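## Task

Read the lot number on the shelf edge under each cardboard box in the storeroom. Every box whose number starts with 7 must end up resting on the desk. The desk must hold it by itself, not the robot. The robot must not tip over or finish leaning.

## Robot and tools

Robot: a Hello Robot Stretch 3 with a single arm. It has a two-wheeled base 0.33 m long and 0.34 m wide, a lift carriage on a vertical mast, and a telescoping arm that reaches out to the robot's right side. The wrist has yaw, pitch and roll, and there is a two-finger gripper. The base cannot drive sideways, so to shift the gripper forward or back you drive the base. It turns about the point midway between its wheels, 0.05 m behind its front edge. With the arm pulled in and the wrist folded, a spin sweeps a circle of radius 0.28 m. An unfolded, level wrist reaches beyond that circle. Loose objects may occasionally get a small push from outside.

Frames: the base frame has its origin on the floor between the drive wheels, x forward, y left, z up. hand_pose is reported in this frame, at the point where the closed fingertips meet. The odometry frame is the base frame as it was when the scene began. base_odometry counts wheel rotation only, so wheel slip shows as travel. Heading is positive to the left, from -3.142 to 3.142.

execute_actions: "actions" holds one action, or none. An empty list just returns state and images. An action may contain "base", "joints", "contact_limits" or a mix. Their motions start together.
- "base" takes exactly one command. {"translate_m": d} is a relative straight drive of d metres from the base's last reported position, forward positive, range -1 to 1. {"rotate_rad": d} is a relative spin in place of d radians, left (counter-clockwise) positive, range -3.2 to 3.2.
- "joints" is a single dictionary keyed by joint name. Every value is an absolute target, not an offset. lift_m 0 to 1.1 m (arm height). arm_m 0 to 0.52 m (extension). wrist_yaw_rad -1.345 to 4.42: 0 lines the gripper up with the arm, positive swings it toward the front, 3.0 folds it over the base. wrist_pitch_rad -1.57 to 0.451: 0 is level, negative tips the fingertips down. wrist_roll_rad -2.911 to 2.911: 0 puts the fingers side by side. gripper_m -0.089 to 0.179: larger is wider; the real fingertip gap is about 0.007 less when nearly shut and 0.025 less when wide open, and zero below 0.007. head_pan_rad -3.953 to 1.73: 0 faces forward, positive is left, -1.57 looks along the arm. head_tilt_rad -1.53 to 0.419: negative looks down.
- "contact_limits" takes only {"arm_m": effort}, in percent from 1 to 100. The arm stops (contact_stop) once its effort reaches that level. Values above the maximum are cut down. A low value is gentle, but one set too low stops the arm at once.
- "cameras": a list drawn from head_camera, nav_camera, wrist_camera, all. Omit it or pass ["all"] for every camera, [] for none.
A bad key or an out-of-range number rejects the whole call, and nothing moves. Joints or base left out of an action may keep driving toward earlier targets. A single action runs for at most 15 s. Once a call reports a stop, the later calls in that same reply are skipped. Between calls the robot keeps holding its last command.

wait {"seconds": 0 to 10} commands nothing new and returns state and images. zoom_image {"camera", "region": [x0, y0, x1, y1]} gives a closer view of that camera's latest full image, in pixels from the top-left corner, with a region of at most 504x504. finished_scene {"scene": n} closes the current scene for good and says whether it succeeded. Call it only when the goal holds steadily. Replying with no tool call ends every remaining scene.

Result lines: joint_positions. base_status and joint_status say how each motion ended: done; off_target (stopped short and may still be pushing); contact_stop, time_out or torque_fault (the old target is dropped). For the base, done means the wheels turned the commanded amount, even if they slipped. on_its_own covers joints you did not command, where "held at" is a held target, not the actual position. motor_effort is in percent, positive toward higher values, with the peak in brackets. It carries fixed bias and noise, and a rest effort outside its normal range hints at contact or a load. Wheel effort that is positive pushes forward. base_tilt is in degrees, with forward and right positive and an offset of up to about 4. turned_by_wheels and turned_by_imu give the turn since the last result. lidar_m lists 12 sectors of 30 degrees, starting straight ahead and going counter-clockwise (4th left, 7th rear, 10th right), measured from the base origin in a plane 0.17 m above the floor, so it catches table legs but not tops. It misses clear items, and "-" means nothing seen. With the lift low, the robot hides some sectors. wrist_depth_mm and head_depth_mm are 7x7 grids of median depth (45-1000 mm and 280-4000 mm). The head picture arrives sideways. Calibration lines give K and T_world_to_cam, mapping the base frame to each camera, with small errors that grow for the wrist camera.

Gripping: to hold, command gripper_m below the object's width; a lower value squeezes harder, though the stall guard eases off a hard squeeze, so heavy or slippery items can slip. To let go, open at least 0.02 beyond the value where contact happened. Neither the reading nor done tells you if something is held, so check with the cameras.

Safety: the arm and lift go slack after a contact_stop until commanded again. A slack lift may sink under a load, or rise if you close the fingers on a surface. The base, wrist and head have no contact stop and will keep pushing. Hard strain switches a wrist servo off for 10 s (torque_fault). Fold or unfold the wrist only with lift_m between 0.32 and 0.95, wrist_pitch_rad -0.4 and roll near 0. When yaw is below -0.4, pitch to -0.5 or lower. Pushing into something solid with the gripper higher than about 0.45 m can tip the robot, and so can a second push or driving while holding or hooking something fixed. If it leans, reverse the last move in small steps, pull the gripper free, and drop lift_m to about 0.2. Full speed (0.30 m/s, 1.9 rad/s) needs the arm stowed: lift_m under 0.30, arm_m under 0.03, wrist_yaw_rad over 2.54. Avoid drops, slams and hard shoves.

Each tool is called after "Call:" by a JSON object that holds its "op" and its "data".

## Session

Call:
{"op": "execute_actions", "data": {"actions": []}}

Scene clock: 0.00 s.
base_odometry: x=+0.000 y=+0.000 heading=+0.000 (m, m, rad; odometry frame)
turned_by_wheels: +0.000 (rad since the last result)
turned_by_imu: +0.000 (rad since the last result)
base_tilt: forward=+1.3 right=+1.6 (deg)
lidar_m: 1.40 1.20 1.63 1.88 1.86 1.30 0.76 0.66 0.66 0.77 1.35 2.75
head_depth_mm: 1828 2668 2970 2919 2919 2867 2369 / 1821 2635 2709 2710 2665 1680 2279 / 1817 2397 2425 2390 2375 1710 1818 / 1798 2196 2171 2172 2144 1701 1232 / 1800 2019 1996 1977 1939 1718 1101 / 1788 1841 1827 1804 1778 1725 1106 / 1685 1694 1676 1676 1659 1604 1107
base_status: not commanded
joint_positions: lift_m=+0.446 arm_m=+0.001 wrist_yaw_rad=+3.001 wrist_pitch_rad=-0.333 wrist_roll_rad=-0.011 gripper_m=+0.037 head_pan_rad=-0.009 head_tilt_rad=-0.017
joint_status: not commanded
motor_effort: left_wheel=+1 right_wheel=+1 lift_m=+35 arm_m=+0 wrist_yaw_rad=+0 wrist_pitch_rad=+8 wrist_roll_rad=+0 gripper_m=+0 head_pan_rad=-1 head_tilt_rad=+1 (%)
hand_pose: x=+0.0115 y=+0.0860 z=+0.4779 quat_wxyz=(+0.166, +0.700, +0.069, +0.691) (m; base frame)
wrist_depth_mm: - - - - - - - / - - - - - - - / - - - - - - - / - - - - - - - / 890 896 - 928 - - 951 / 725 732 - 754 795 800 804 / 626 637 642 639 644 656 659
pictures: head_camera (sideways: a quarter turn clockwise sets it upright), nav_camera (sideways: a quarter turn counterclockwise sets it upright), wrist_camera
Images, in order (width x height): head_camera 896x504, nav_camera 672x504, wrist_camera 644x364.

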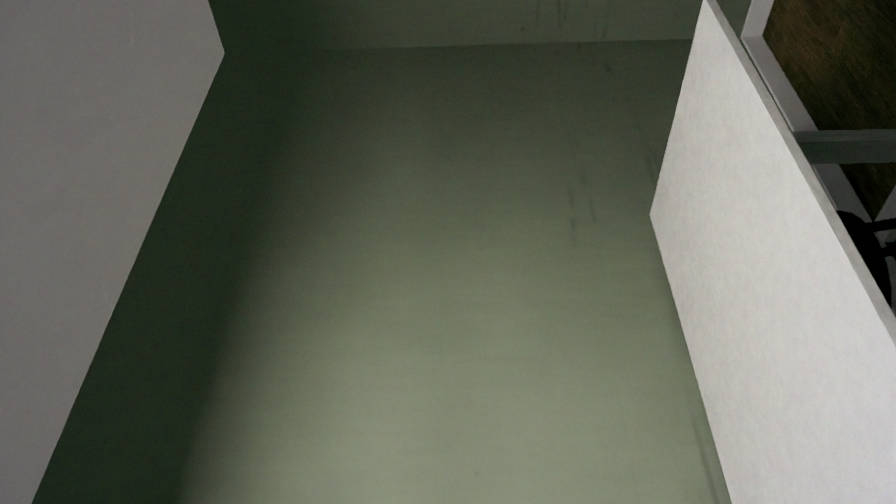

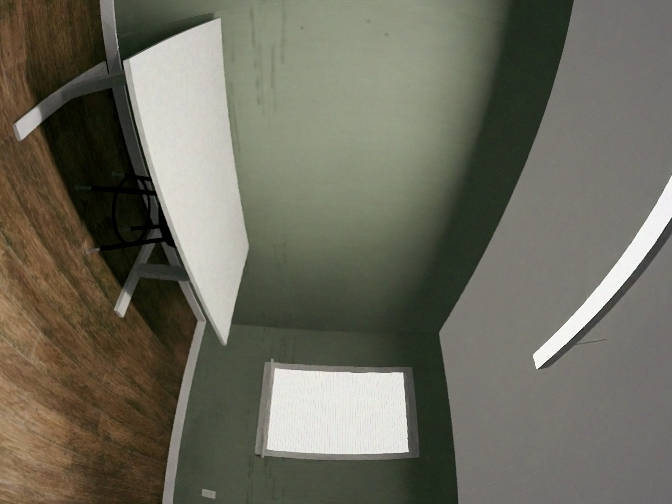

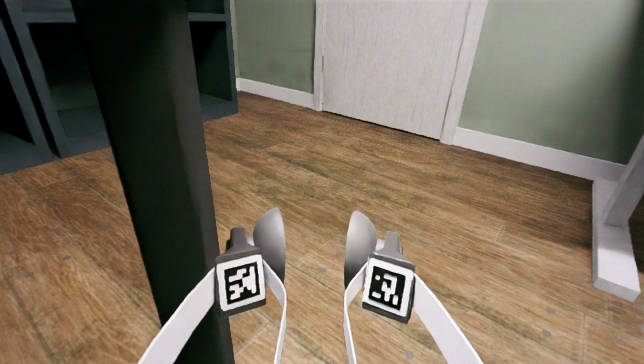

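Call:
{"op": "execute_actions", "data": {"actions": [{"joints":{"head_pan_rad":1.7,"head_tilt_rad":-0.4}}], "cameras": ["head_camera","nav_camera"]}}

Call:
{"op": "execute_actions", "data": {"actions": [{"joints":{"head_pan_rad":-1.4}}], "cameras": ["head_camera","nav_camera"]}}

Call:
{"op": "execute_actions", "data": {"actions": [{"joints":{"head_pan_rad":-2.6}}], "cameras": ["head_camera","nav_camera"]}}

Call:
{"op": "execute_actions", "data": {"actions": [{"joints":{"head_pan_rad":-3.7}}], "cameras": ["head_camera","nav_camera"]}}

Scene clock: 5.53 s.
base_odometry: x=+0.000 y=+0.000 heading=+0.000 (m, m, rad; odometry frame)
turned_by_wheels: +0.000 (rad since the last result)
turned_by_imu: -0.001 (rad since the last result)
base_tilt: forward=+1.3 right=+1.6 (deg)
lidar_m: 1.40 1.20 1.63 1.88 1.86 1.30 0.76 0.66 0.66 0.77 1.35 2.75
head_depth_mm: 1687 1780 1865 1974 2095 1832 1457 / 1899 2016 2128 2234 2302 1844 1463 / 2143 2238 2412 2584 2499 1849 1477 / 1735 1835 1967 2077 2224 1863 1470 / 1944 2031 2150 2263 2360 1880 1473 / 1863 1944 1995 2144 2194 1880 1508 / 1762 1852 1927 - - - -
base_status: not commanded
joint_positions: lift_m=+0.446 arm_m=+0.001 wrist_yaw_rad=+3.001 wrist_pitch_rad=-0.333 wrist_roll_rad=-0.011 gripper_m=+0.037 head_pan_rad=+1.693 head_tilt_rad=-0.395
joint_status: all done
motor_effort: left_wheel=+1(1) right_wheel=+0(0) lift_m=+35(35) arm_m=+0(0) wrist_yaw_rad=+1(1) wrist_pitch_rad=+8(8) wrist_roll_rad=+0(0) gripper_m=+0(0) head_pan_rad=+3(40) head_tilt_rad=-2(20) (%)
hand_pose: x=+0.0115 y=+0.0860 z=+0.4779 quat_wxyz=(+0.166, +0.700, +0.069, +0.691) (m; base frame)
wrist_depth_mm: - - - - - - - / - - - - - - - / - - - - - - - / - - - - - - - / 886 886 - 916 - - 984 / 730 733 - 783 793 788 794 / 629 624 639 640 655 666 674
pictures: head_camera (sideways: a quarter turn clockwise sets it upright), nav_camera (sideways: a quarter turn counterclockwise sets it upright)
camera_calibration (this result's frames):
head_camera: T_world_to_cam=[[0.0285513, -0.356253, -0.933953, 1.23503], [-0.988874, -0.146525, 0.025661, -0.0237513], [-0.145989, 0.92283, -0.356472, 0.426589], [0, 0, 0, 1]] pos_world=[0.00352867, 0.0428333, 1.30614]
nav_camera: T_world_to_cam=[[-0.0955048, 0.332378, 0.938298, -1.18214], [0.9925, 0.10405, 0.0641637, -0.031598], [-0.0763032, 0.937389, -0.339822, 0.407433], [0, 0, 0, 1]] pos_world=[-0.0504505, 0.014281, 1.24968]
Images, in order (width x height): head_camera 896x504, nav_camera 672x504.

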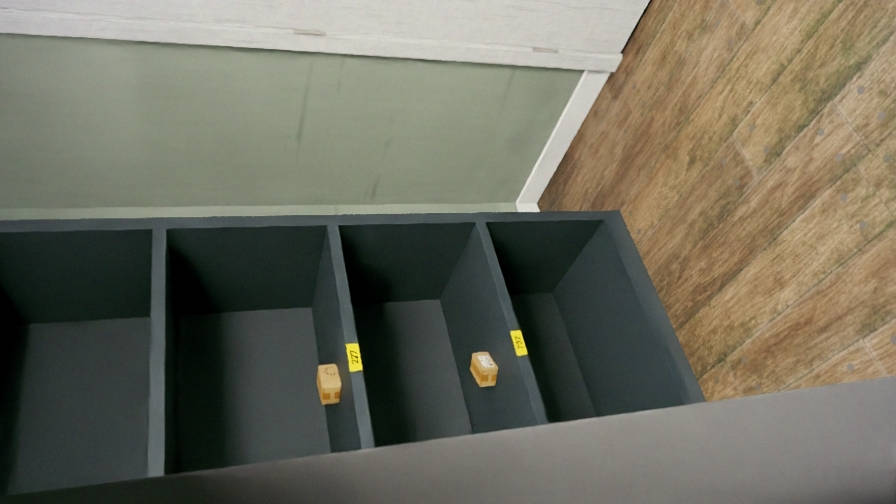

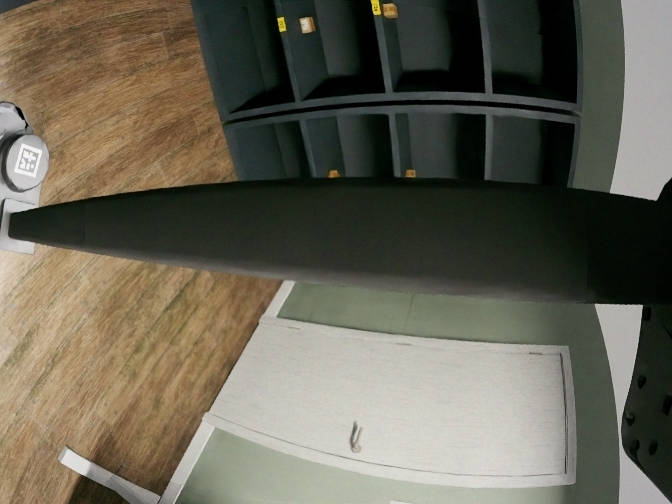

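Scene clock: 7.63 s.
base_odometry: x=+0.000 y=+0.000 heading=+0.000 (m, m, rad; odometry frame)
turned_by_wheels: +0.000 (rad since the last result)
turned_by_imu: -0.001 (rad since the last result)
base_tilt: forward=+1.3 right=+1.6 (deg)
lidar_m: 1.40 1.20 1.63 1.88 1.86 1.30 0.76 0.66 0.66 0.77 1.35 2.75
head_depth_mm: 718 756 793 833 879 928 984 / 803 848 895 949 1008 1071 1146 / 912 963 1030 1096 1175 1273 1360 / 1049 1125 1202 1297 1414 1547 1473 / 1234 1338 1459 1598 1784 1807 1479 / 1503 2519 2716 2914 2576 1877 1479 / 2396 2542 2652 2748 2557 1887 1489
base_status: not commanded
joint_positions: lift_m=+0.446 arm_m=+0.001 wrist_yaw_rad=+3.001 wrist_pitch_rad=-0.333 wrist_roll_rad=-0.011 gripper_m=+0.037 head_pan_rad=-1.393 head_tilt_rad=-0.395
joint_status: all done
motor_effort: left_wheel=+1(1) right_wheel=+0(1) lift_m=+34(35) arm_m=+0(0) wrist_yaw_rad=+0(0) wrist_pitch_rad=+8(8) wrist_roll_rad=+0(0) gripper_m=+0(0) head_pan_rad=-4(41) head_tilt_rad=-2(2) (%)
hand_pose: x=+0.0115 y=+0.0860 z=+0.4779 quat_wxyz=(+0.166, +0.700, +0.069, +0.691) (m; base frame)
wrist_depth_mm: - - - - - - - / - - - - - - - / - - - - - - - / - - - - - - - / 857 912 - 921 - - 959 / 742 732 - 770 771 775 789 / 620 638 635 644 656 675 668
pictures: head_camera (sideways: a quarter turn clockwise sets it upright), nav_camera (sideways: a quarter turn counterclockwise sets it upright)
camera_calibration (this result's frames):
head_camera: T_world_to_cam=[[-0.0484963, 0.354249, -0.933893, 1.23542], [0.979111, 0.2017, 0.0256653, -0.0357616], [0.197458, -0.91314, -0.356631, 0.424701], [0, 0, 0, 1]] pos_world=[0.0110675, -0.0426226, 1.30613]
nav_camera: T_world_to_cam=[[0.114007, -0.326661, 0.93824, -1.18334], [-0.985109, -0.159509, 0.0641667, -0.0195384], [0.128697, -0.931584, -0.339982, 0.40639], [0, 0, 0, 1]] pos_world=[0.0633603, -0.0110812, 1.24968]
Images, in order (width x height): head_camera 896x504, nav_camera 672x504.

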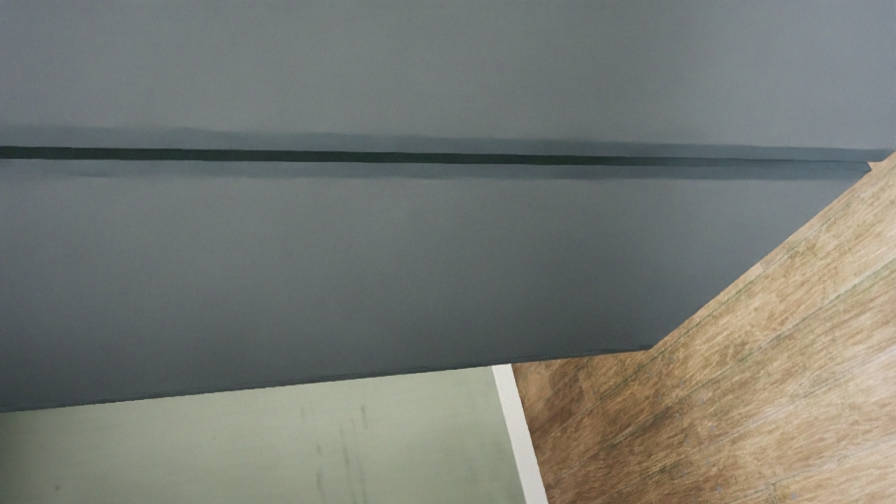

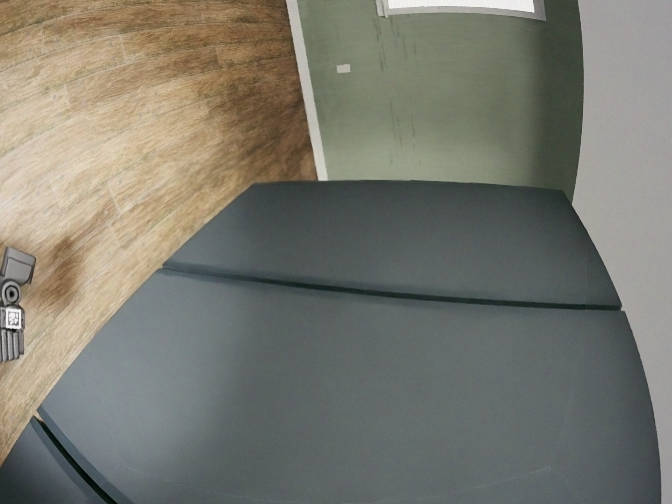

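Scene clock: 8.83 s.
base_odometry: x=+0.000 y=+0.000 heading=+0.000 (m, m, rad; odometry frame)
turned_by_wheels: +0.000 (rad since the last result)
turned_by_imu: +0.000 (rad since the last result)
base_tilt: forward=+1.3 right=+1.6 (deg)
lidar_m: 1.41 1.20 1.63 1.88 1.86 1.30 0.76 0.66 0.66 0.77 1.35 2.75
head_depth_mm: 588 626 668 716 772 841 919 / 579 613 655 701 755 815 887 / 567 601 640 685 737 794 864 / 565 596 639 683 725 782 857 / 547 580 614 655 702 756 817 / 538 568 603 641 686 738 796 / 528 558 590 628 669 719 777
base_status: not commanded
joint_positions: lift_m=+0.446 arm_m=+0.001 wrist_yaw_rad=+3.001 wrist_pitch_rad=-0.333 wrist_roll_rad=-0.011 gripper_m=+0.037 head_pan_rad=-2.593 head_tilt_rad=-0.395
joint_status: all done
motor_effort: left_wheel=+1(1) right_wheel=+0(1) lift_m=+35(35) arm_m=+0(0) wrist_yaw_rad=+0(1) wrist_pitch_rad=+8(8) wrist_roll_rad=+0(0) gripper_m=+0(0) head_pan_rad=-4(41) head_tilt_rad=-2(2) (%)
hand_pose: x=+0.0115 y=+0.0860 z=+0.4779 quat_wxyz=(+0.166, +0.700, +0.069, +0.691) (m; base frame)
wrist_depth_mm: - - - - - - - / - - - - - - - / - - - - - - - / - - - - - - - / 887 885 - 934 - - 946 / 716 733 - 756 792 797 769 / 630 624 626 638 661 662 673
pictures: head_camera (sideways: a quarter turn clockwise sets it upright), nav_camera (sideways: a quarter turn counterclockwise sets it upright)
camera_calibration (this result's frames):
head_camera: T_world_to_cam=[[0.312619, 0.173578, -0.933884, 1.23321], [0.542782, -0.839481, 0.0256659, -0.0331007], [-0.779524, -0.514919, -0.356653, 0.430688], [0, 0, 0, 1]] pos_world=[-0.031826, -0.0200747, 1.30613]
nav_camera: T_world_to_cam=[[-0.263167, -0.224639, 0.938232, -1.18103], [-0.505634, 0.860358, 0.0641671, -0.0224637], [-0.821631, -0.457516, -0.340004, 0.412215], [0, 0, 0, 1]] pos_world=[0.0165218, -0.0573835, 1.24968]
Images, in order (width x height): head_camera 896x504, nav_camera 672x504.

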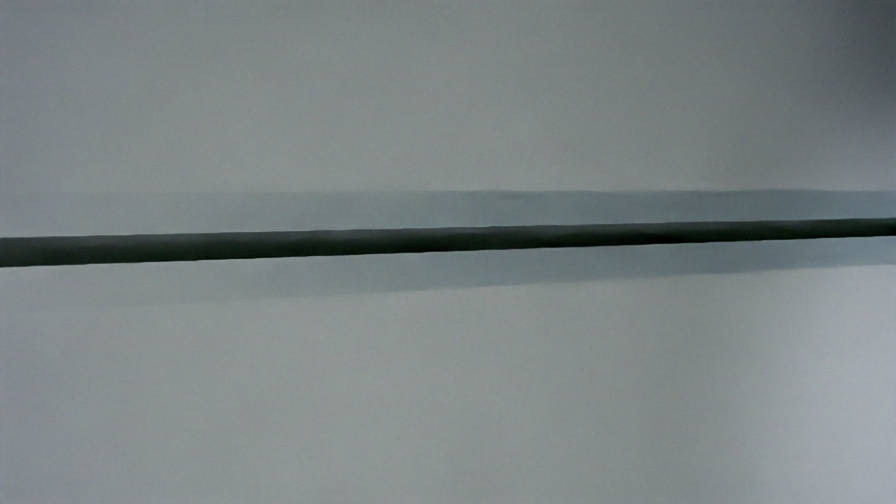

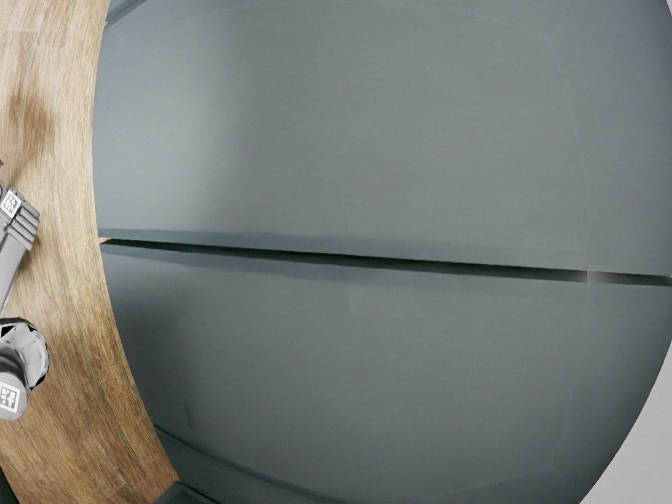

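Scene clock: 10.00 s.
base_odometry: x=+0.000 y=+0.000 heading=+0.000 (m, m, rad; odometry frame)
turned_by_wheels: +0.000 (rad since the last result)
turned_by_imu: +0.000 (rad since the last result)
base_tilt: forward=+1.2 right=+1.6 (deg)
lidar_m: 1.40 1.20 1.63 1.88 1.86 1.30 0.76 0.66 0.66 0.77 1.36 2.75
head_depth_mm: 1651 1742 1808 1931 2080 1747 1455 / 1694 1789 1866 2002 2129 1801 1458 / 1730 1839 1932 2051 2147 1836 1469 / 1765 1853 1912 2005 2100 1845 1475 / 1437 1542 1600 1710 1782 1753 1482 / 1260 1301 1323 1366 1399 1445 1399 / 1057 1084 1097 1124 1145 1171 1193
base_status: not commanded
joint_positions: lift_m=+0.446 arm_m=+0.001 wrist_yaw_rad=+3.001 wrist_pitch_rad=-0.333 wrist_roll_rad=-0.011 gripper_m=+0.037 head_pan_rad=-3.693 head_tilt_rad=-0.395
joint_status: all done
motor_effort: left_wheel=+1(1) right_wheel=+0(0) lift_m=+34(35) arm_m=+0(0) wrist_yaw_rad=+0(0) wrist_pitch_rad=+8(8) wrist_roll_rad=+0(0) gripper_m=+0(0) head_pan_rad=-4(42) head_tilt_rad=-2(2) (%)
hand_pose: x=+0.0115 y=+0.0860 z=+0.4779 quat_wxyz=(+0.166, +0.700, +0.069, +0.691) (m; base frame)
wrist_depth_mm: - - - - - - - / - - - - - - - / - - - - - - - / - - - - - - - / 886 885 - 922 - - 947 / 734 736 - 755 801 807 775 / 624 624 647 643 659 670 661
pictures: head_camera (sideways: a quarter turn clockwise sets it upright), nav_camera (sideways: a quarter turn counterclockwise sets it upright)
camera_calibration (this result's frames):
head_camera: T_world_to_cam=[[0.296509, -0.199883, -0.933879, 1.2333], [-0.50195, -0.864516, 0.0256663, -0.0267284], [-0.812483, 0.46115, -0.356668, 0.43091], [0, 0, 0, 1]] pos_world=[-0.0289938, 0.0246942, 1.30613]
nav_camera: T_world_to_cam=[[-0.319585, 0.13265, 0.938227, -1.18068], [0.537404, 0.84088, 0.0641674, -0.0288266], [-0.780424, 0.524714, -0.340019, 0.411984], [0, 0, 0, 1]] pos_world=[-0.0403126, -0.0353173, 1.24968]
Images, in order (width x height): head_camera 896x504, nav_camera 672x504.

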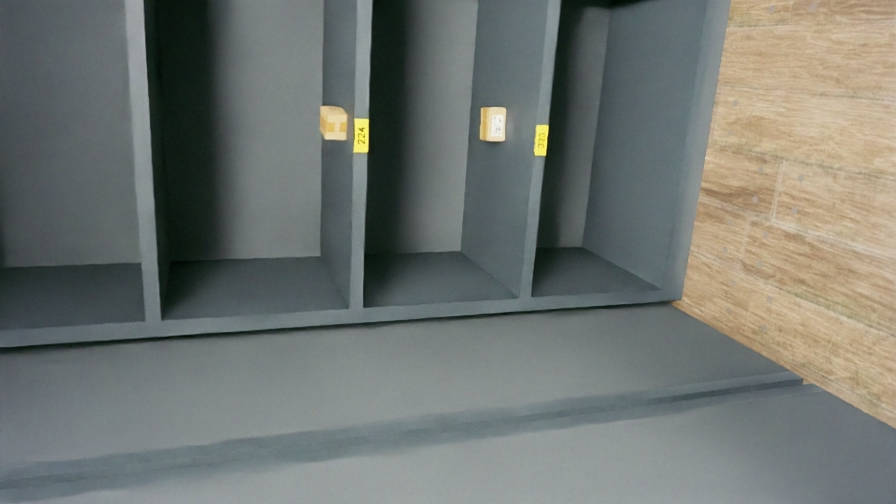

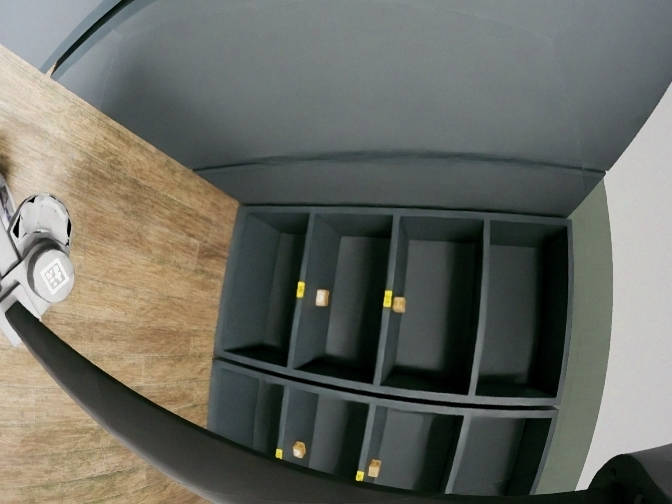

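Call:
{"op": "execute_actions", "data": {"actions": [{"base":{"rotate_rad":1.717},"joints":{"lift_m":0.27,"head_pan_rad":-1.57,"head_tilt_rad":-0.8}}], "cameras": []}}

Call:
{"op": "execute_actions", "data": {"actions": [{"base":{"translate_m":1.0}}], "cameras": []}}

Call:
{"op": "execute_actions", "data": {"actions": [{"base":{"translate_m":0.33}}], "cameras": []}}

Call:
{"op": "execute_actions", "data": {"actions": [{"base":{"rotate_rad":2.21}}], "cameras": ["head_camera","nav_camera"]}}

Scene clock: 22.80 s.
base_odometry: x=+0.000 y=+0.000 heading=+1.717 (m, m, rad; odometry frame)
turned_by_wheels: +1.717 (rad since the last result)
turned_by_imu: +1.697 (rad since the last result)
base_tilt: forward=+1.3 right=+1.6 (deg)
lidar_m: 1.94 1.56 1.07 0.71 0.66 0.67 0.85 1.79 2.64 1.32 1.20 1.65
head_depth_mm: 2132 1573 2277 1874 1554 1318 1149 / 1920 1426 2214 1839 1563 1331 1153 / 1838 1439 2150 1892 1566 1329 1154 / 1720 1450 1845 1855 1570 1346 1161 / 1623 1470 1159 1931 1581 1338 1166 / 1519 1488 1090 1937 1549 1348 1171 / 1430 1499 1092 1521 1606 1356 1182
base_status: done
joint_positions: lift_m=+0.270 arm_m=+0.001 wrist_yaw_rad=+3.001 wrist_pitch_rad=-0.333 wrist_roll_rad=-0.011 gripper_m=+0.037 head_pan_rad=-1.577 head_tilt_rad=-0.791
joint_status: all done
motor_effort: left_wheel=-1(8) right_wheel=+2(6) lift_m=+30(32) arm_m=+0(0) wrist_yaw_rad=+1(1) wrist_pitch_rad=+8(8) wrist_roll_rad=+0(0) gripper_m=+0(0) head_pan_rad=+3(41) head_tilt_rad=-3(22) (%)
hand_pose: x=+0.0115 y=+0.0860 z=+0.3024 quat_wxyz=(+0.166, +0.700, +0.069, +0.691) (m; base frame)
wrist_depth_mm: 498 - 677 879 - - - / 520 - 727 892 - - - / 546 - 803 - - - - / 568 631 782 852 863 886 924 / 575 635 - 659 694 678 712 / 523 516 - 531 553 564 561 / 441 457 - 489 463 477 480
pictures: none
No camera images: the call's "cameras" was empty. Leave "cameras" out to get every camera's image.

Scene clock: 27.97 s.
base_odometry: x=-0.146 y=+0.989 heading=+1.717 (m, m, rad; odometry frame)
turned_by_wheels: +0.000 (rad since the last result)
turned_by_imu: -0.003 (rad since the last result)
base_tilt: forward=+1.3 right=+1.6 (deg)
lidar_m: 0.94 1.19 0.78 1.35 1.25 1.27 1.61 3.52 1.18 1.08 1.02 1.03
head_depth_mm: 1366 1411 1847 1676 1551 1321 1150 / 1256 1360 1700 1837 1561 1321 1153 / 1160 1318 1535 1761 1571 1336 1161 / 1083 1219 1392 1631 1571 1344 1168 / 1015 1135 1279 1470 1549 1348 1169 / 950 1041 1170 1323 1500 1356 1173 / 878 963 1085 1220 1393 1359 1177
base_status: done
joint_positions: lift_m=+0.270 arm_m=+0.001 wrist_yaw_rad=+3.001 wrist_pitch_rad=-0.333 wrist_roll_rad=-0.011 gripper_m=+0.037 head_pan_rad=-1.577 head_tilt_rad=-0.791
joint_status: not commanded
motor_effort: left_wheel=-1(7) right_wheel=+2(6) lift_m=+30(32) arm_m=+0(0) wrist_yaw_rad=+0(0) wrist_pitch_rad=+8(8) wrist_roll_rad=+0(0) gripper_m=+0(1) head_pan_rad=+2(3) head_tilt_rad=-3(4) (%)
hand_pose: x=+0.0115 y=+0.0860 z=+0.3023 quat_wxyz=(+0.166, +0.700, +0.069, +0.691) (m; base frame)
wrist_depth_mm: 895 - - - - 718 845 / 972 - - - - 824 887 / - - - - 950 900 921 / 787 813 842 853 840 781 744 / 624 631 - 669 690 676 633 / 518 528 - 542 564 561 562 / 442 466 - 487 462 468 470
pictures: none
No camera images: the call's "cameras" was empty. Leave "cameras" out to get every camera's image.

Scene clock: 30.87 s.
base_odometry: x=-0.194 y=+1.316 heading=+1.717 (m, m, rad; odometry frame)
turned_by_wheels: +0.000 (rad since the last result)
turned_by_imu: -0.001 (rad since the last result)
base_tilt: forward=+1.4 right=+1.6 (deg)
lidar_m: 0.61 0.93 0.72 0.65 1.45 1.47 1.86 2.07 1.34 0.89 0.82 0.83
head_depth_mm: 1103 1272 1525 1776 1548 1319 1143 / 1011 1158 1361 1643 1556 1323 1153 / 920 1045 1213 1443 1562 1333 1160 / 853 940 1093 1277 1485 1339 1163 / 798 887 1009 1159 1366 1342 1168 / 749 828 931 1059 1226 1325 1172 / 704 776 865 974 1117 1275 1180
base_status: done
joint_positions: lift_m=+0.270 arm_m=+0.001 wrist_yaw_rad=+3.001 wrist_pitch_rad=-0.333 wrist_roll_rad=-0.011 gripper_m=+0.037 head_pan_rad=-1.577 head_tilt_rad=-0.791
joint_status: not commanded
motor_effort: left_wheel=-1(8) right_wheel=+2(6) lift_m=+32(31) arm_m=+0(0) wrist_yaw_rad=+0(1) wrist_pitch_rad=+8(8) wrist_roll_rad=+0(0) gripper_m=-1(0) head_pan_rad=+2(3) head_tilt_rad=-4(3) (%)
hand_pose: x=+0.0115 y=+0.0860 z=+0.3023 quat_wxyz=(+0.166, +0.700, +0.069, +0.691) (m; base frame)
wrist_depth_mm: - - - 649 797 791 674 / - - - 718 855 834 703 / - - - 765 908 863 725 / 783 812 845 766 715 732 709 / 618 641 - 659 634 561 576 / 525 516 - 538 565 518 467 / 442 456 - 487 459 472 449
pictures: none
No camera images: the call's "cameras" was empty. Leave "cameras" out to get every camera's image.

Scene clock: 33.53 s.
base_odometry: x=-0.194 y=+1.316 heading=-2.357 (m, m, rad; odometry frame)
turned_by_wheels: +2.210 (rad since the last result)
turned_by_imu: +2.181 (rad since the last result)
base_tilt: forward=+1.3 right=+1.6 (deg)
lidar_m: 1.45 1.49 2.01 1.81 1.22 0.86 0.82 0.83 0.62 0.93 0.66 0.66
head_depth_mm: 783 735 541 1102 909 1185 1132 / 783 744 546 1104 911 1198 1133 / 786 751 550 1107 916 1198 1138 / 783 630 554 1116 907 1204 1140 / 782 769 560 1112 927 1211 1149 / 784 779 564 1111 931 1217 1152 / 782 789 570 1107 936 1152 1155
base_status: done
joint_positions: lift_m=+0.270 arm_m=+0.001 wrist_yaw_rad=+3.001 wrist_pitch_rad=-0.333 wrist_roll_rad=-0.011 gripper_m=+0.037 head_pan_rad=-1.577 head_tilt_rad=-0.791
joint_status: not commanded
motor_effort: left_wheel=-1(9) right_wheel=+2(9) lift_m=+31(31) arm_m=-1(0) wrist_yaw_rad=+1(1) wrist_pitch_rad=+8(8) wrist_roll_rad=+0(0) gripper_m=+0(1) head_pan_rad=+2(3) head_tilt_rad=-3(4) (%)
hand_pose: x=+0.0115 y=+0.0860 z=+0.3023 quat_wxyz=(+0.166, +0.700, +0.069, +0.691) (m; base frame)
wrist_depth_mm: - - - - - - - / - - - - - - - / - - - - - - - / 811 792 833 832 890 898 899 / 639 642 - 655 703 679 695 / 518 526 - 541 566 556 567 / 438 455 - 496 458 466 475
pictures: head_camera (sideways: a quarter turn clockwise sets it upright), nav_camera (sideways: a quarter turn counterclockwise sets it upright)
camera_calibration (this result's frames):
head_camera: T_world_to_cam=[[0.0190704, 0.689362, -0.724166, 0.961535], [0.999416, 0.00739839, 0.0333618, -0.0458901], [0.028356, -0.724379, -0.688819, 0.857931], [0, 0, 0, 1]] pos_world=[0.00319883, -0.0410394, 1.2888]
nav_camera: T_world_to_cam=[[0.050364, -0.677096, 0.734169, -0.916838], [-0.99782, -0.00271944, 0.0659424, -0.0217387], [-0.0426528, -0.73589, -0.675757, 0.844313], [0, 0, 0, 1]] pos_world=[0.0604967, 0.000473855, 1.2451]
Images, in order (width x height): head_camera 896x504, nav_camera 672x504.

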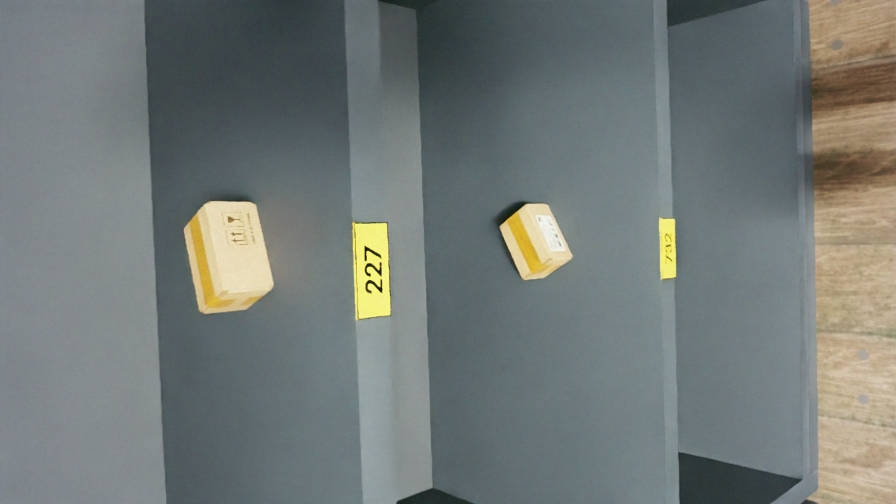

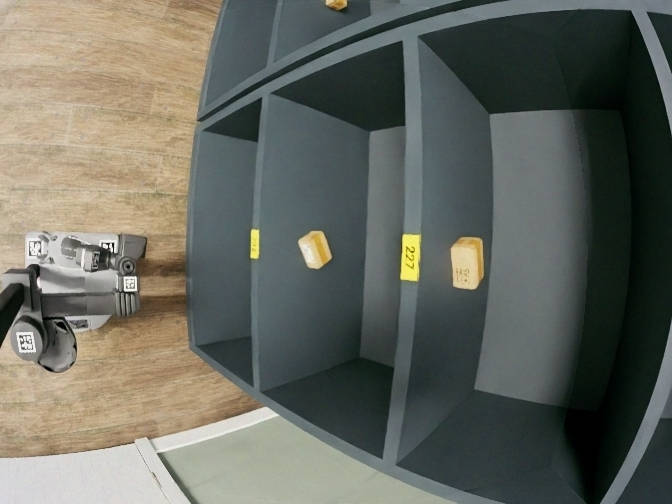

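Call:
{"op": "execute_actions", "data": {"actions": [{"joints":{"lift_m":0.5,"wrist_pitch_rad":-0.4}}], "cameras": []}}

Call:
{"op": "execute_actions", "data": {"actions": [{"joints":{"wrist_yaw_rad":0}}], "cameras": []}}

Call:
{"op": "execute_actions", "data": {"actions": [{"joints":{"wrist_pitch_rad":0,"gripper_m":0.175}}], "cameras": ["head_camera","wrist_camera"]}}

Scene clock: 41.60 s.
base_odometry: x=-0.194 y=+1.316 heading=-2.357 (m, m, rad; odometry frame)
turned_by_wheels: +0.000 (rad since the last result)
turned_by_imu: -0.002 (rad since the last result)
base_tilt: forward=+1.3 right=+1.7 (deg)
lidar_m: 1.45 1.50 2.02 1.81 1.22 0.86 0.82 0.84 0.61 0.93 0.65 0.66
head_depth_mm: 784 736 541 1098 906 1183 1125 / 784 742 545 1102 911 1193 1131 / 784 750 550 1108 915 1207 1138 / 784 631 554 1112 908 1207 1144 / 784 770 559 1111 928 1212 1147 / 782 777 563 1115 933 1222 1150 / 782 788 569 1103 936 1148 1153
base_status: not commanded
joint_positions: lift_m=+0.500 arm_m=+0.001 wrist_yaw_rad=+3.001 wrist_pitch_rad=-0.411 wrist_roll_rad=-0.011 gripper_m=+0.037 head_pan_rad=-1.577 head_tilt_rad=-0.791
joint_status: all done
motor_effort: left_wheel=-2(2) right_wheel=+2(2) lift_m=+38(40) arm_m=-1(1) wrist_yaw_rad=+1(0) wrist_pitch_rad=+7(8) wrist_roll_rad=+0(0) gripper_m=+0(0) head_pan_rad=+2(3) head_tilt_rad=-4(4) (%)
hand_pose: x=+0.0103 y=+0.0770 z=+0.5140 quat_wxyz=(+0.192, +0.697, +0.097, +0.684) (m; base frame)
wrist_depth_mm: - - - - - - - / - - - - - - - / - - - - - - - / - - - - - - - / 864 870 - 891 974 960 942 / 727 726 - 769 796 775 795 / 632 650 668 652 677 682 681
pictures: none
No camera images: the call's "cameras" was empty. Leave "cameras" out to get every camera's image.

Scene clock: 44.10 s.
base_odometry: x=-0.194 y=+1.316 heading=-2.357 (m, m, rad; odometry frame)
turned_by_wheels: +0.000 (rad since the last result)
turned_by_imu: -0.001 (rad since the last result)
base_tilt: forward=+1.3 right=+1.6 (deg)
lidar_m: 1.45 1.49 2.02 1.82 1.22 0.86 0.82 0.84 0.62 0.93 0.65 0.66
head_depth_mm: 784 734 541 1091 902 1182 1125 / 783 744 546 1098 912 1195 1132 / 783 749 550 1111 917 1200 1136 / 785 629 554 1115 906 1207 1143 / 785 769 560 1114 926 1214 1146 / 784 778 564 1115 929 1217 1156 / 780 789 569 1106 933 1149 1157
base_status: not commanded
joint_positions: lift_m=+0.500 arm_m=+0.001 wrist_yaw_rad=+0.002 wrist_pitch_rad=-0.411 wrist_roll_rad=-0.011 gripper_m=+0.037 head_pan_rad=-1.577 head_tilt_rad=-0.791
joint_status: all done
motor_effort: left_wheel=-1(1) right_wheel=+2(2) lift_m=+39(38) arm_m=-1(0) wrist_yaw_rad=-2(1) wrist_pitch_rad=+7(7) wrist_roll_rad=+0(0) gripper_m=+0(0) head_pan_rad=+2(4) head_tilt_rad=-3(4) (%)
hand_pose: x=-0.0211 y=-0.3713 z=+0.5140 quat_wxyz=(+0.696, +0.146, -0.688, -0.143) (m; base frame)
wrist_depth_mm: 525 582 606 589 592 590 412 / 333 340 348 364 385 407 379 / 246 247 247 250 259 265 277 / 587 762 781 784 805 522 373 / 592 746 813 796 804 597 406 / 595 663 - 684 695 584 407 / 551 584 576 591 589 567 423
pictures: none
No camera images: the call's "cameras" was empty. Leave "cameras" out to get every camera's image.

Scene clock: 45.97 s.
base_odometry: x=-0.194 y=+1.316 heading=-2.357 (m, m, rad; odometry frame)
turned_by_wheels: +0.000 (rad since the last result)
turned_by_imu: -0.001 (rad since the last result)
base_tilt: forward=+1.3 right=+1.6 (deg)
lidar_m: 1.45 1.50 2.02 1.82 1.22 0.86 0.82 0.84 0.62 0.93 0.65 0.66
head_depth_mm: 782 735 541 1092 905 1184 1128 / 786 743 545 1102 910 1179 1134 / 785 750 550 1108 913 1206 1153 / 783 631 554 1115 908 1206 1145 / 782 769 559 1112 927 1212 1148 / 782 777 564 1114 930 1209 1152 / 783 789 569 1107 938 1154 1152
base_status: not commanded
joint_positions: lift_m=+0.500 arm_m=+0.001 wrist_yaw_rad=+0.002 wrist_pitch_rad=-0.024 wrist_roll_rad=-0.011 gripper_m=+0.175 head_pan_rad=-1.577 head_tilt_rad=-0.791
joint_status: all done
motor_effort: left_wheel=-2(1) right_wheel=+2(2) lift_m=+39(38) arm_m=+0(1) wrist_yaw_rad=-2(2) wrist_pitch_rad=+14(14) wrist_roll_rad=+0(0) gripper_m=+0(85) head_pan_rad=+3(3) head_tilt_rad=-4(4) (%)
hand_pose: x=-0.0210 y=-0.4016 z=+0.6084 quat_wxyz=(+0.711, +0.009, -0.703, -0.008) (m; base frame)
wrist_depth_mm: 577 617 633 618 621 618 415 / 585 638 639 651 649 612 412 / 588 638 650 677 667 596 410 / 572 650 672 665 691 592 406 / 387 409 379 397 433 464 391 / - 277 281 283 291 298 308 / 562 253 253 259 260 487 268
pictures: head_camera (sideways: a quarter turn clockwise sets it upright), wrist_camera
camera_calibration (this result's frames):
head_camera: T_world_to_cam=[[0.0190704, 0.689362, -0.724166, 0.961535], [0.999416, 0.00739839, 0.0333618, -0.0458901], [0.028356, -0.724379, -0.688819, 0.857931], [0, 0, 0, 1]] pos_world=[0.00319883, -0.0410394, 1.2888]
wrist_camera: T_world_to_cam=[[-0.998441, 0.0222879, 0.0511774, -0.0488015], [-0.0459223, 0.193244, -0.980075, 0.70889], [-0.0317336, -0.980897, -0.19192, -0.108542], [0, 0, 0, 1]] pos_world=[-0.019616, -0.24237, 0.676432]
Images, in order (width x height): head_camera 896x504, wrist_camera 644x364.

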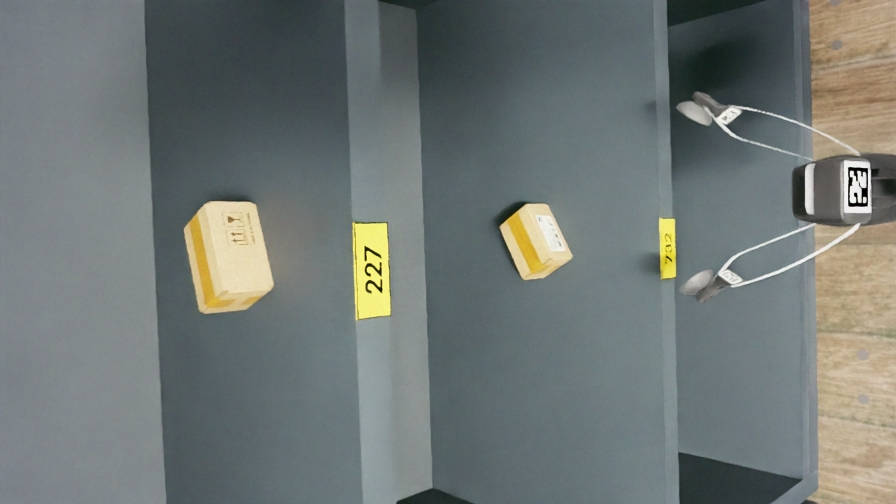

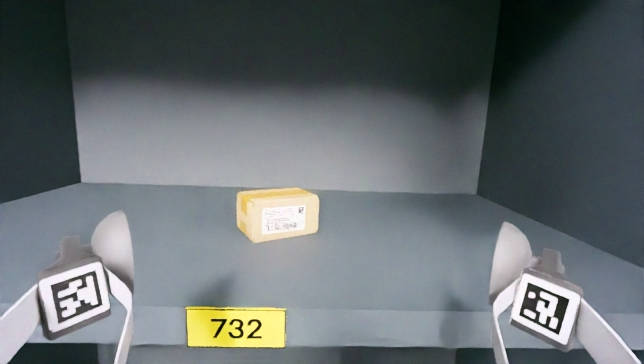

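Call:
{"op": "execute_actions", "data": {"actions": [{"base":{"translate_m":0.045},"joints":{"lift_m":0.455,"arm_m":0.15}}], "cameras": ["head_camera","wrist_camera"]}}

Scene clock: 51.00 s.
base_odometry: x=-0.225 y=+1.284 heading=-2.357 (m, m, rad; odometry frame)
turned_by_wheels: +0.000 (rad since the last result)
turned_by_imu: -0.002 (rad since the last result)
base_tilt: forward=+1.3 right=+1.6 (deg)
lidar_m: 1.40 1.45 1.95 3.79 1.28 0.90 0.87 0.91 0.64 0.93 0.62 0.67
head_depth_mm: 783 735 541 1093 905 1191 1127 / 783 743 546 1100 911 1226 - / 782 709 550 1107 912 839 1120 / 784 759 554 1114 921 1196 1140 / 783 770 559 1110 924 1211 1150 / 783 779 563 1112 931 1219 1153 / 781 788 567 1068 936 1034 1147
base_status: done
joint_positions: lift_m=+0.455 arm_m=+0.150 wrist_yaw_rad=+0.001 wrist_pitch_rad=-0.022 wrist_roll_rad=-0.011 gripper_m=+0.175 head_pan_rad=-1.577 head_tilt_rad=-0.791
joint_status: all done
motor_effort: left_wheel=-2(4) right_wheel=+2(5) lift_m=+31(35) arm_m=+4(7) wrist_yaw_rad=+0(2) wrist_pitch_rad=+13(14) wrist_roll_rad=+0(0) gripper_m=+0(0) head_pan_rad=+2(2) head_tilt_rad=-3(4) (%)
hand_pose: x=-0.0213 y=-0.5502 z=+0.5641 quat_wxyz=(+0.711, +0.008, -0.703, -0.008) (m; base frame)
wrist_depth_mm: 478 485 495 493 500 504 458 / 488 496 497 504 509 518 464 / 500 500 512 518 527 535 456 / 459 477 496 266 529 538 454 / 286 283 257 244 298 313 321 / - 190 194 199 202 205 213 / 138 147 149 151 154 150 160
pictures: head_camera (sideways: a quarter turn clockwise sets it upright), wrist_camera
camera_calibration (this result's frames):
head_camera: T_world_to_cam=[[0.0190705, 0.689362, -0.724166, 0.961535], [0.999416, 0.00739827, 0.0333618, -0.0458901], [0.0283559, -0.724379, -0.688819, 0.857931], [0, 0, 0, 1]] pos_world=[0.00319883, -0.0410394, 1.2888]
wrist_camera: T_world_to_cam=[[-0.998417, 0.0234107, 0.0511438, -0.0428517], [-0.0457179, 0.191923, -0.980345, 0.693535], [-0.0327662, -0.981131, -0.190548, -0.263705], [0, 0, 0, 1]] pos_world=[-0.0197175, -0.390831, 0.631847]
Images, in order (width x height): head_camera 896x504, wrist_camera 644x364.

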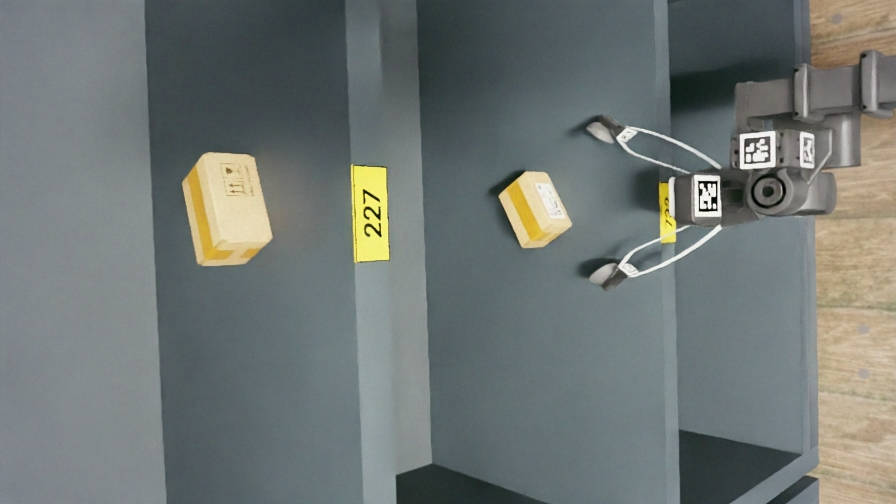

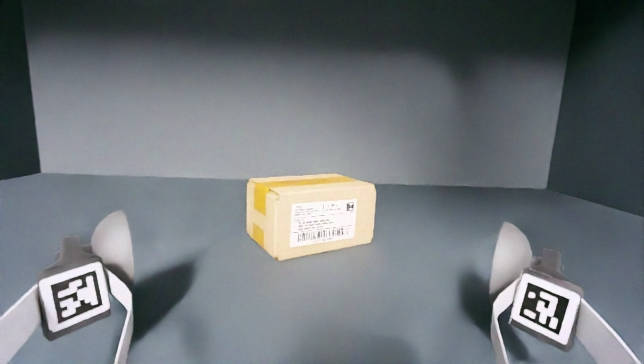

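Call:
{"op": "execute_actions", "data": {"actions": [{"joints":{"arm_m":0.265}}], "cameras": ["wrist_camera"]}}

Call:
{"op": "execute_actions", "data": {"actions": [{"joints":{"gripper_m":0.04}}], "cameras": ["wrist_camera"]}}

Call:
{"op": "execute_actions", "data": {"actions": [{"joints":{"lift_m":0.49}}], "cameras": ["wrist_camera"]}}

Call:
{"op": "execute_actions", "data": {"actions": [{"joints":{"arm_m":0,"head_pan_rad":-0.7,"head_tilt_rad":-0.6}}]}}

Scene clock: 59.00 s.
base_odometry: x=-0.225 y=+1.284 heading=-2.356 (m, m, rad; odometry frame)
turned_by_wheels: +0.000 (rad since the last result)
turned_by_imu: -0.006 (rad since the last result)
base_tilt: forward=+1.3 right=+1.6 (deg)
lidar_m: 1.40 1.45 1.95 1.83 1.29 0.90 0.87 0.88 0.64 0.93 0.62 0.67
head_depth_mm: 785 730 539 1094 906 1216 1133 / 784 739 544 1101 907 844 1134 / 785 708 548 1105 918 - 1135 / 783 756 553 1112 908 1205 1143 / 782 764 558 1116 926 1205 1143 / 782 776 562 1112 930 1220 1153 / 783 783 567 1072 933 1041 1149
base_status: not commanded
joint_positions: lift_m=+0.455 arm_m=+0.236 wrist_yaw_rad=+0.008 wrist_pitch_rad=-0.051 wrist_roll_rad=-0.008 gripper_m=+0.175 head_pan_rad=-1.576 head_tilt_rad=-0.792
joint_status: arm_m contact_stop (moved +0.087 of +0.115)
on_its_own: arm_m is slack since a contact_stop, until your next command for it (your +0.265 is given up)
motor_effort: left_wheel=+3(8) right_wheel=-2(3) lift_m=+32(35) arm_m=+0(29) wrist_yaw_rad=-10(16) wrist_pitch_rad=+31(86) wrist_roll_rad=-1(4) gripper_m=+0(0) head_pan_rad=+3(3) head_tilt_rad=-3(4) (%)
hand_pose: x=-0.0193 y=-0.6358 z=+0.5566 quat_wxyz=(+0.710, +0.021, -0.704, -0.015) (m; base frame)
wrist_depth_mm: 401 402 409 416 412 419 417 / 421 416 421 426 431 429 433 / 423 435 432 443 441 443 447 / 384 404 424 212 445 460 433 / 247 253 159 156 228 274 280 / - 174 158 161 183 185 193 / 128 135 138 140 142 138 147
pictures: wrist_camera
camera_calibration (this result's frames):
wrist_camera: T_world_to_cam=[[-0.998677, 0.0143044, 0.049398, -0.0433211], [-0.0450486, 0.220012, -0.974456, 0.717326], [-0.0248072, -0.975392, -0.219077, -0.329323], [0, 0, 0, 1]] pos_world=[-0.0191188, -0.47842, 0.628996]
Images, in order (width x height): wrist_camera 644x364.

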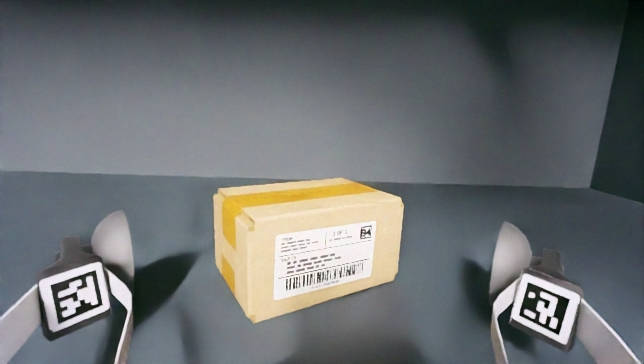

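not run: a stop came earlier in this reply.

not run: a stop came earlier in this reply.

not run: a stop came earlier in this reply.


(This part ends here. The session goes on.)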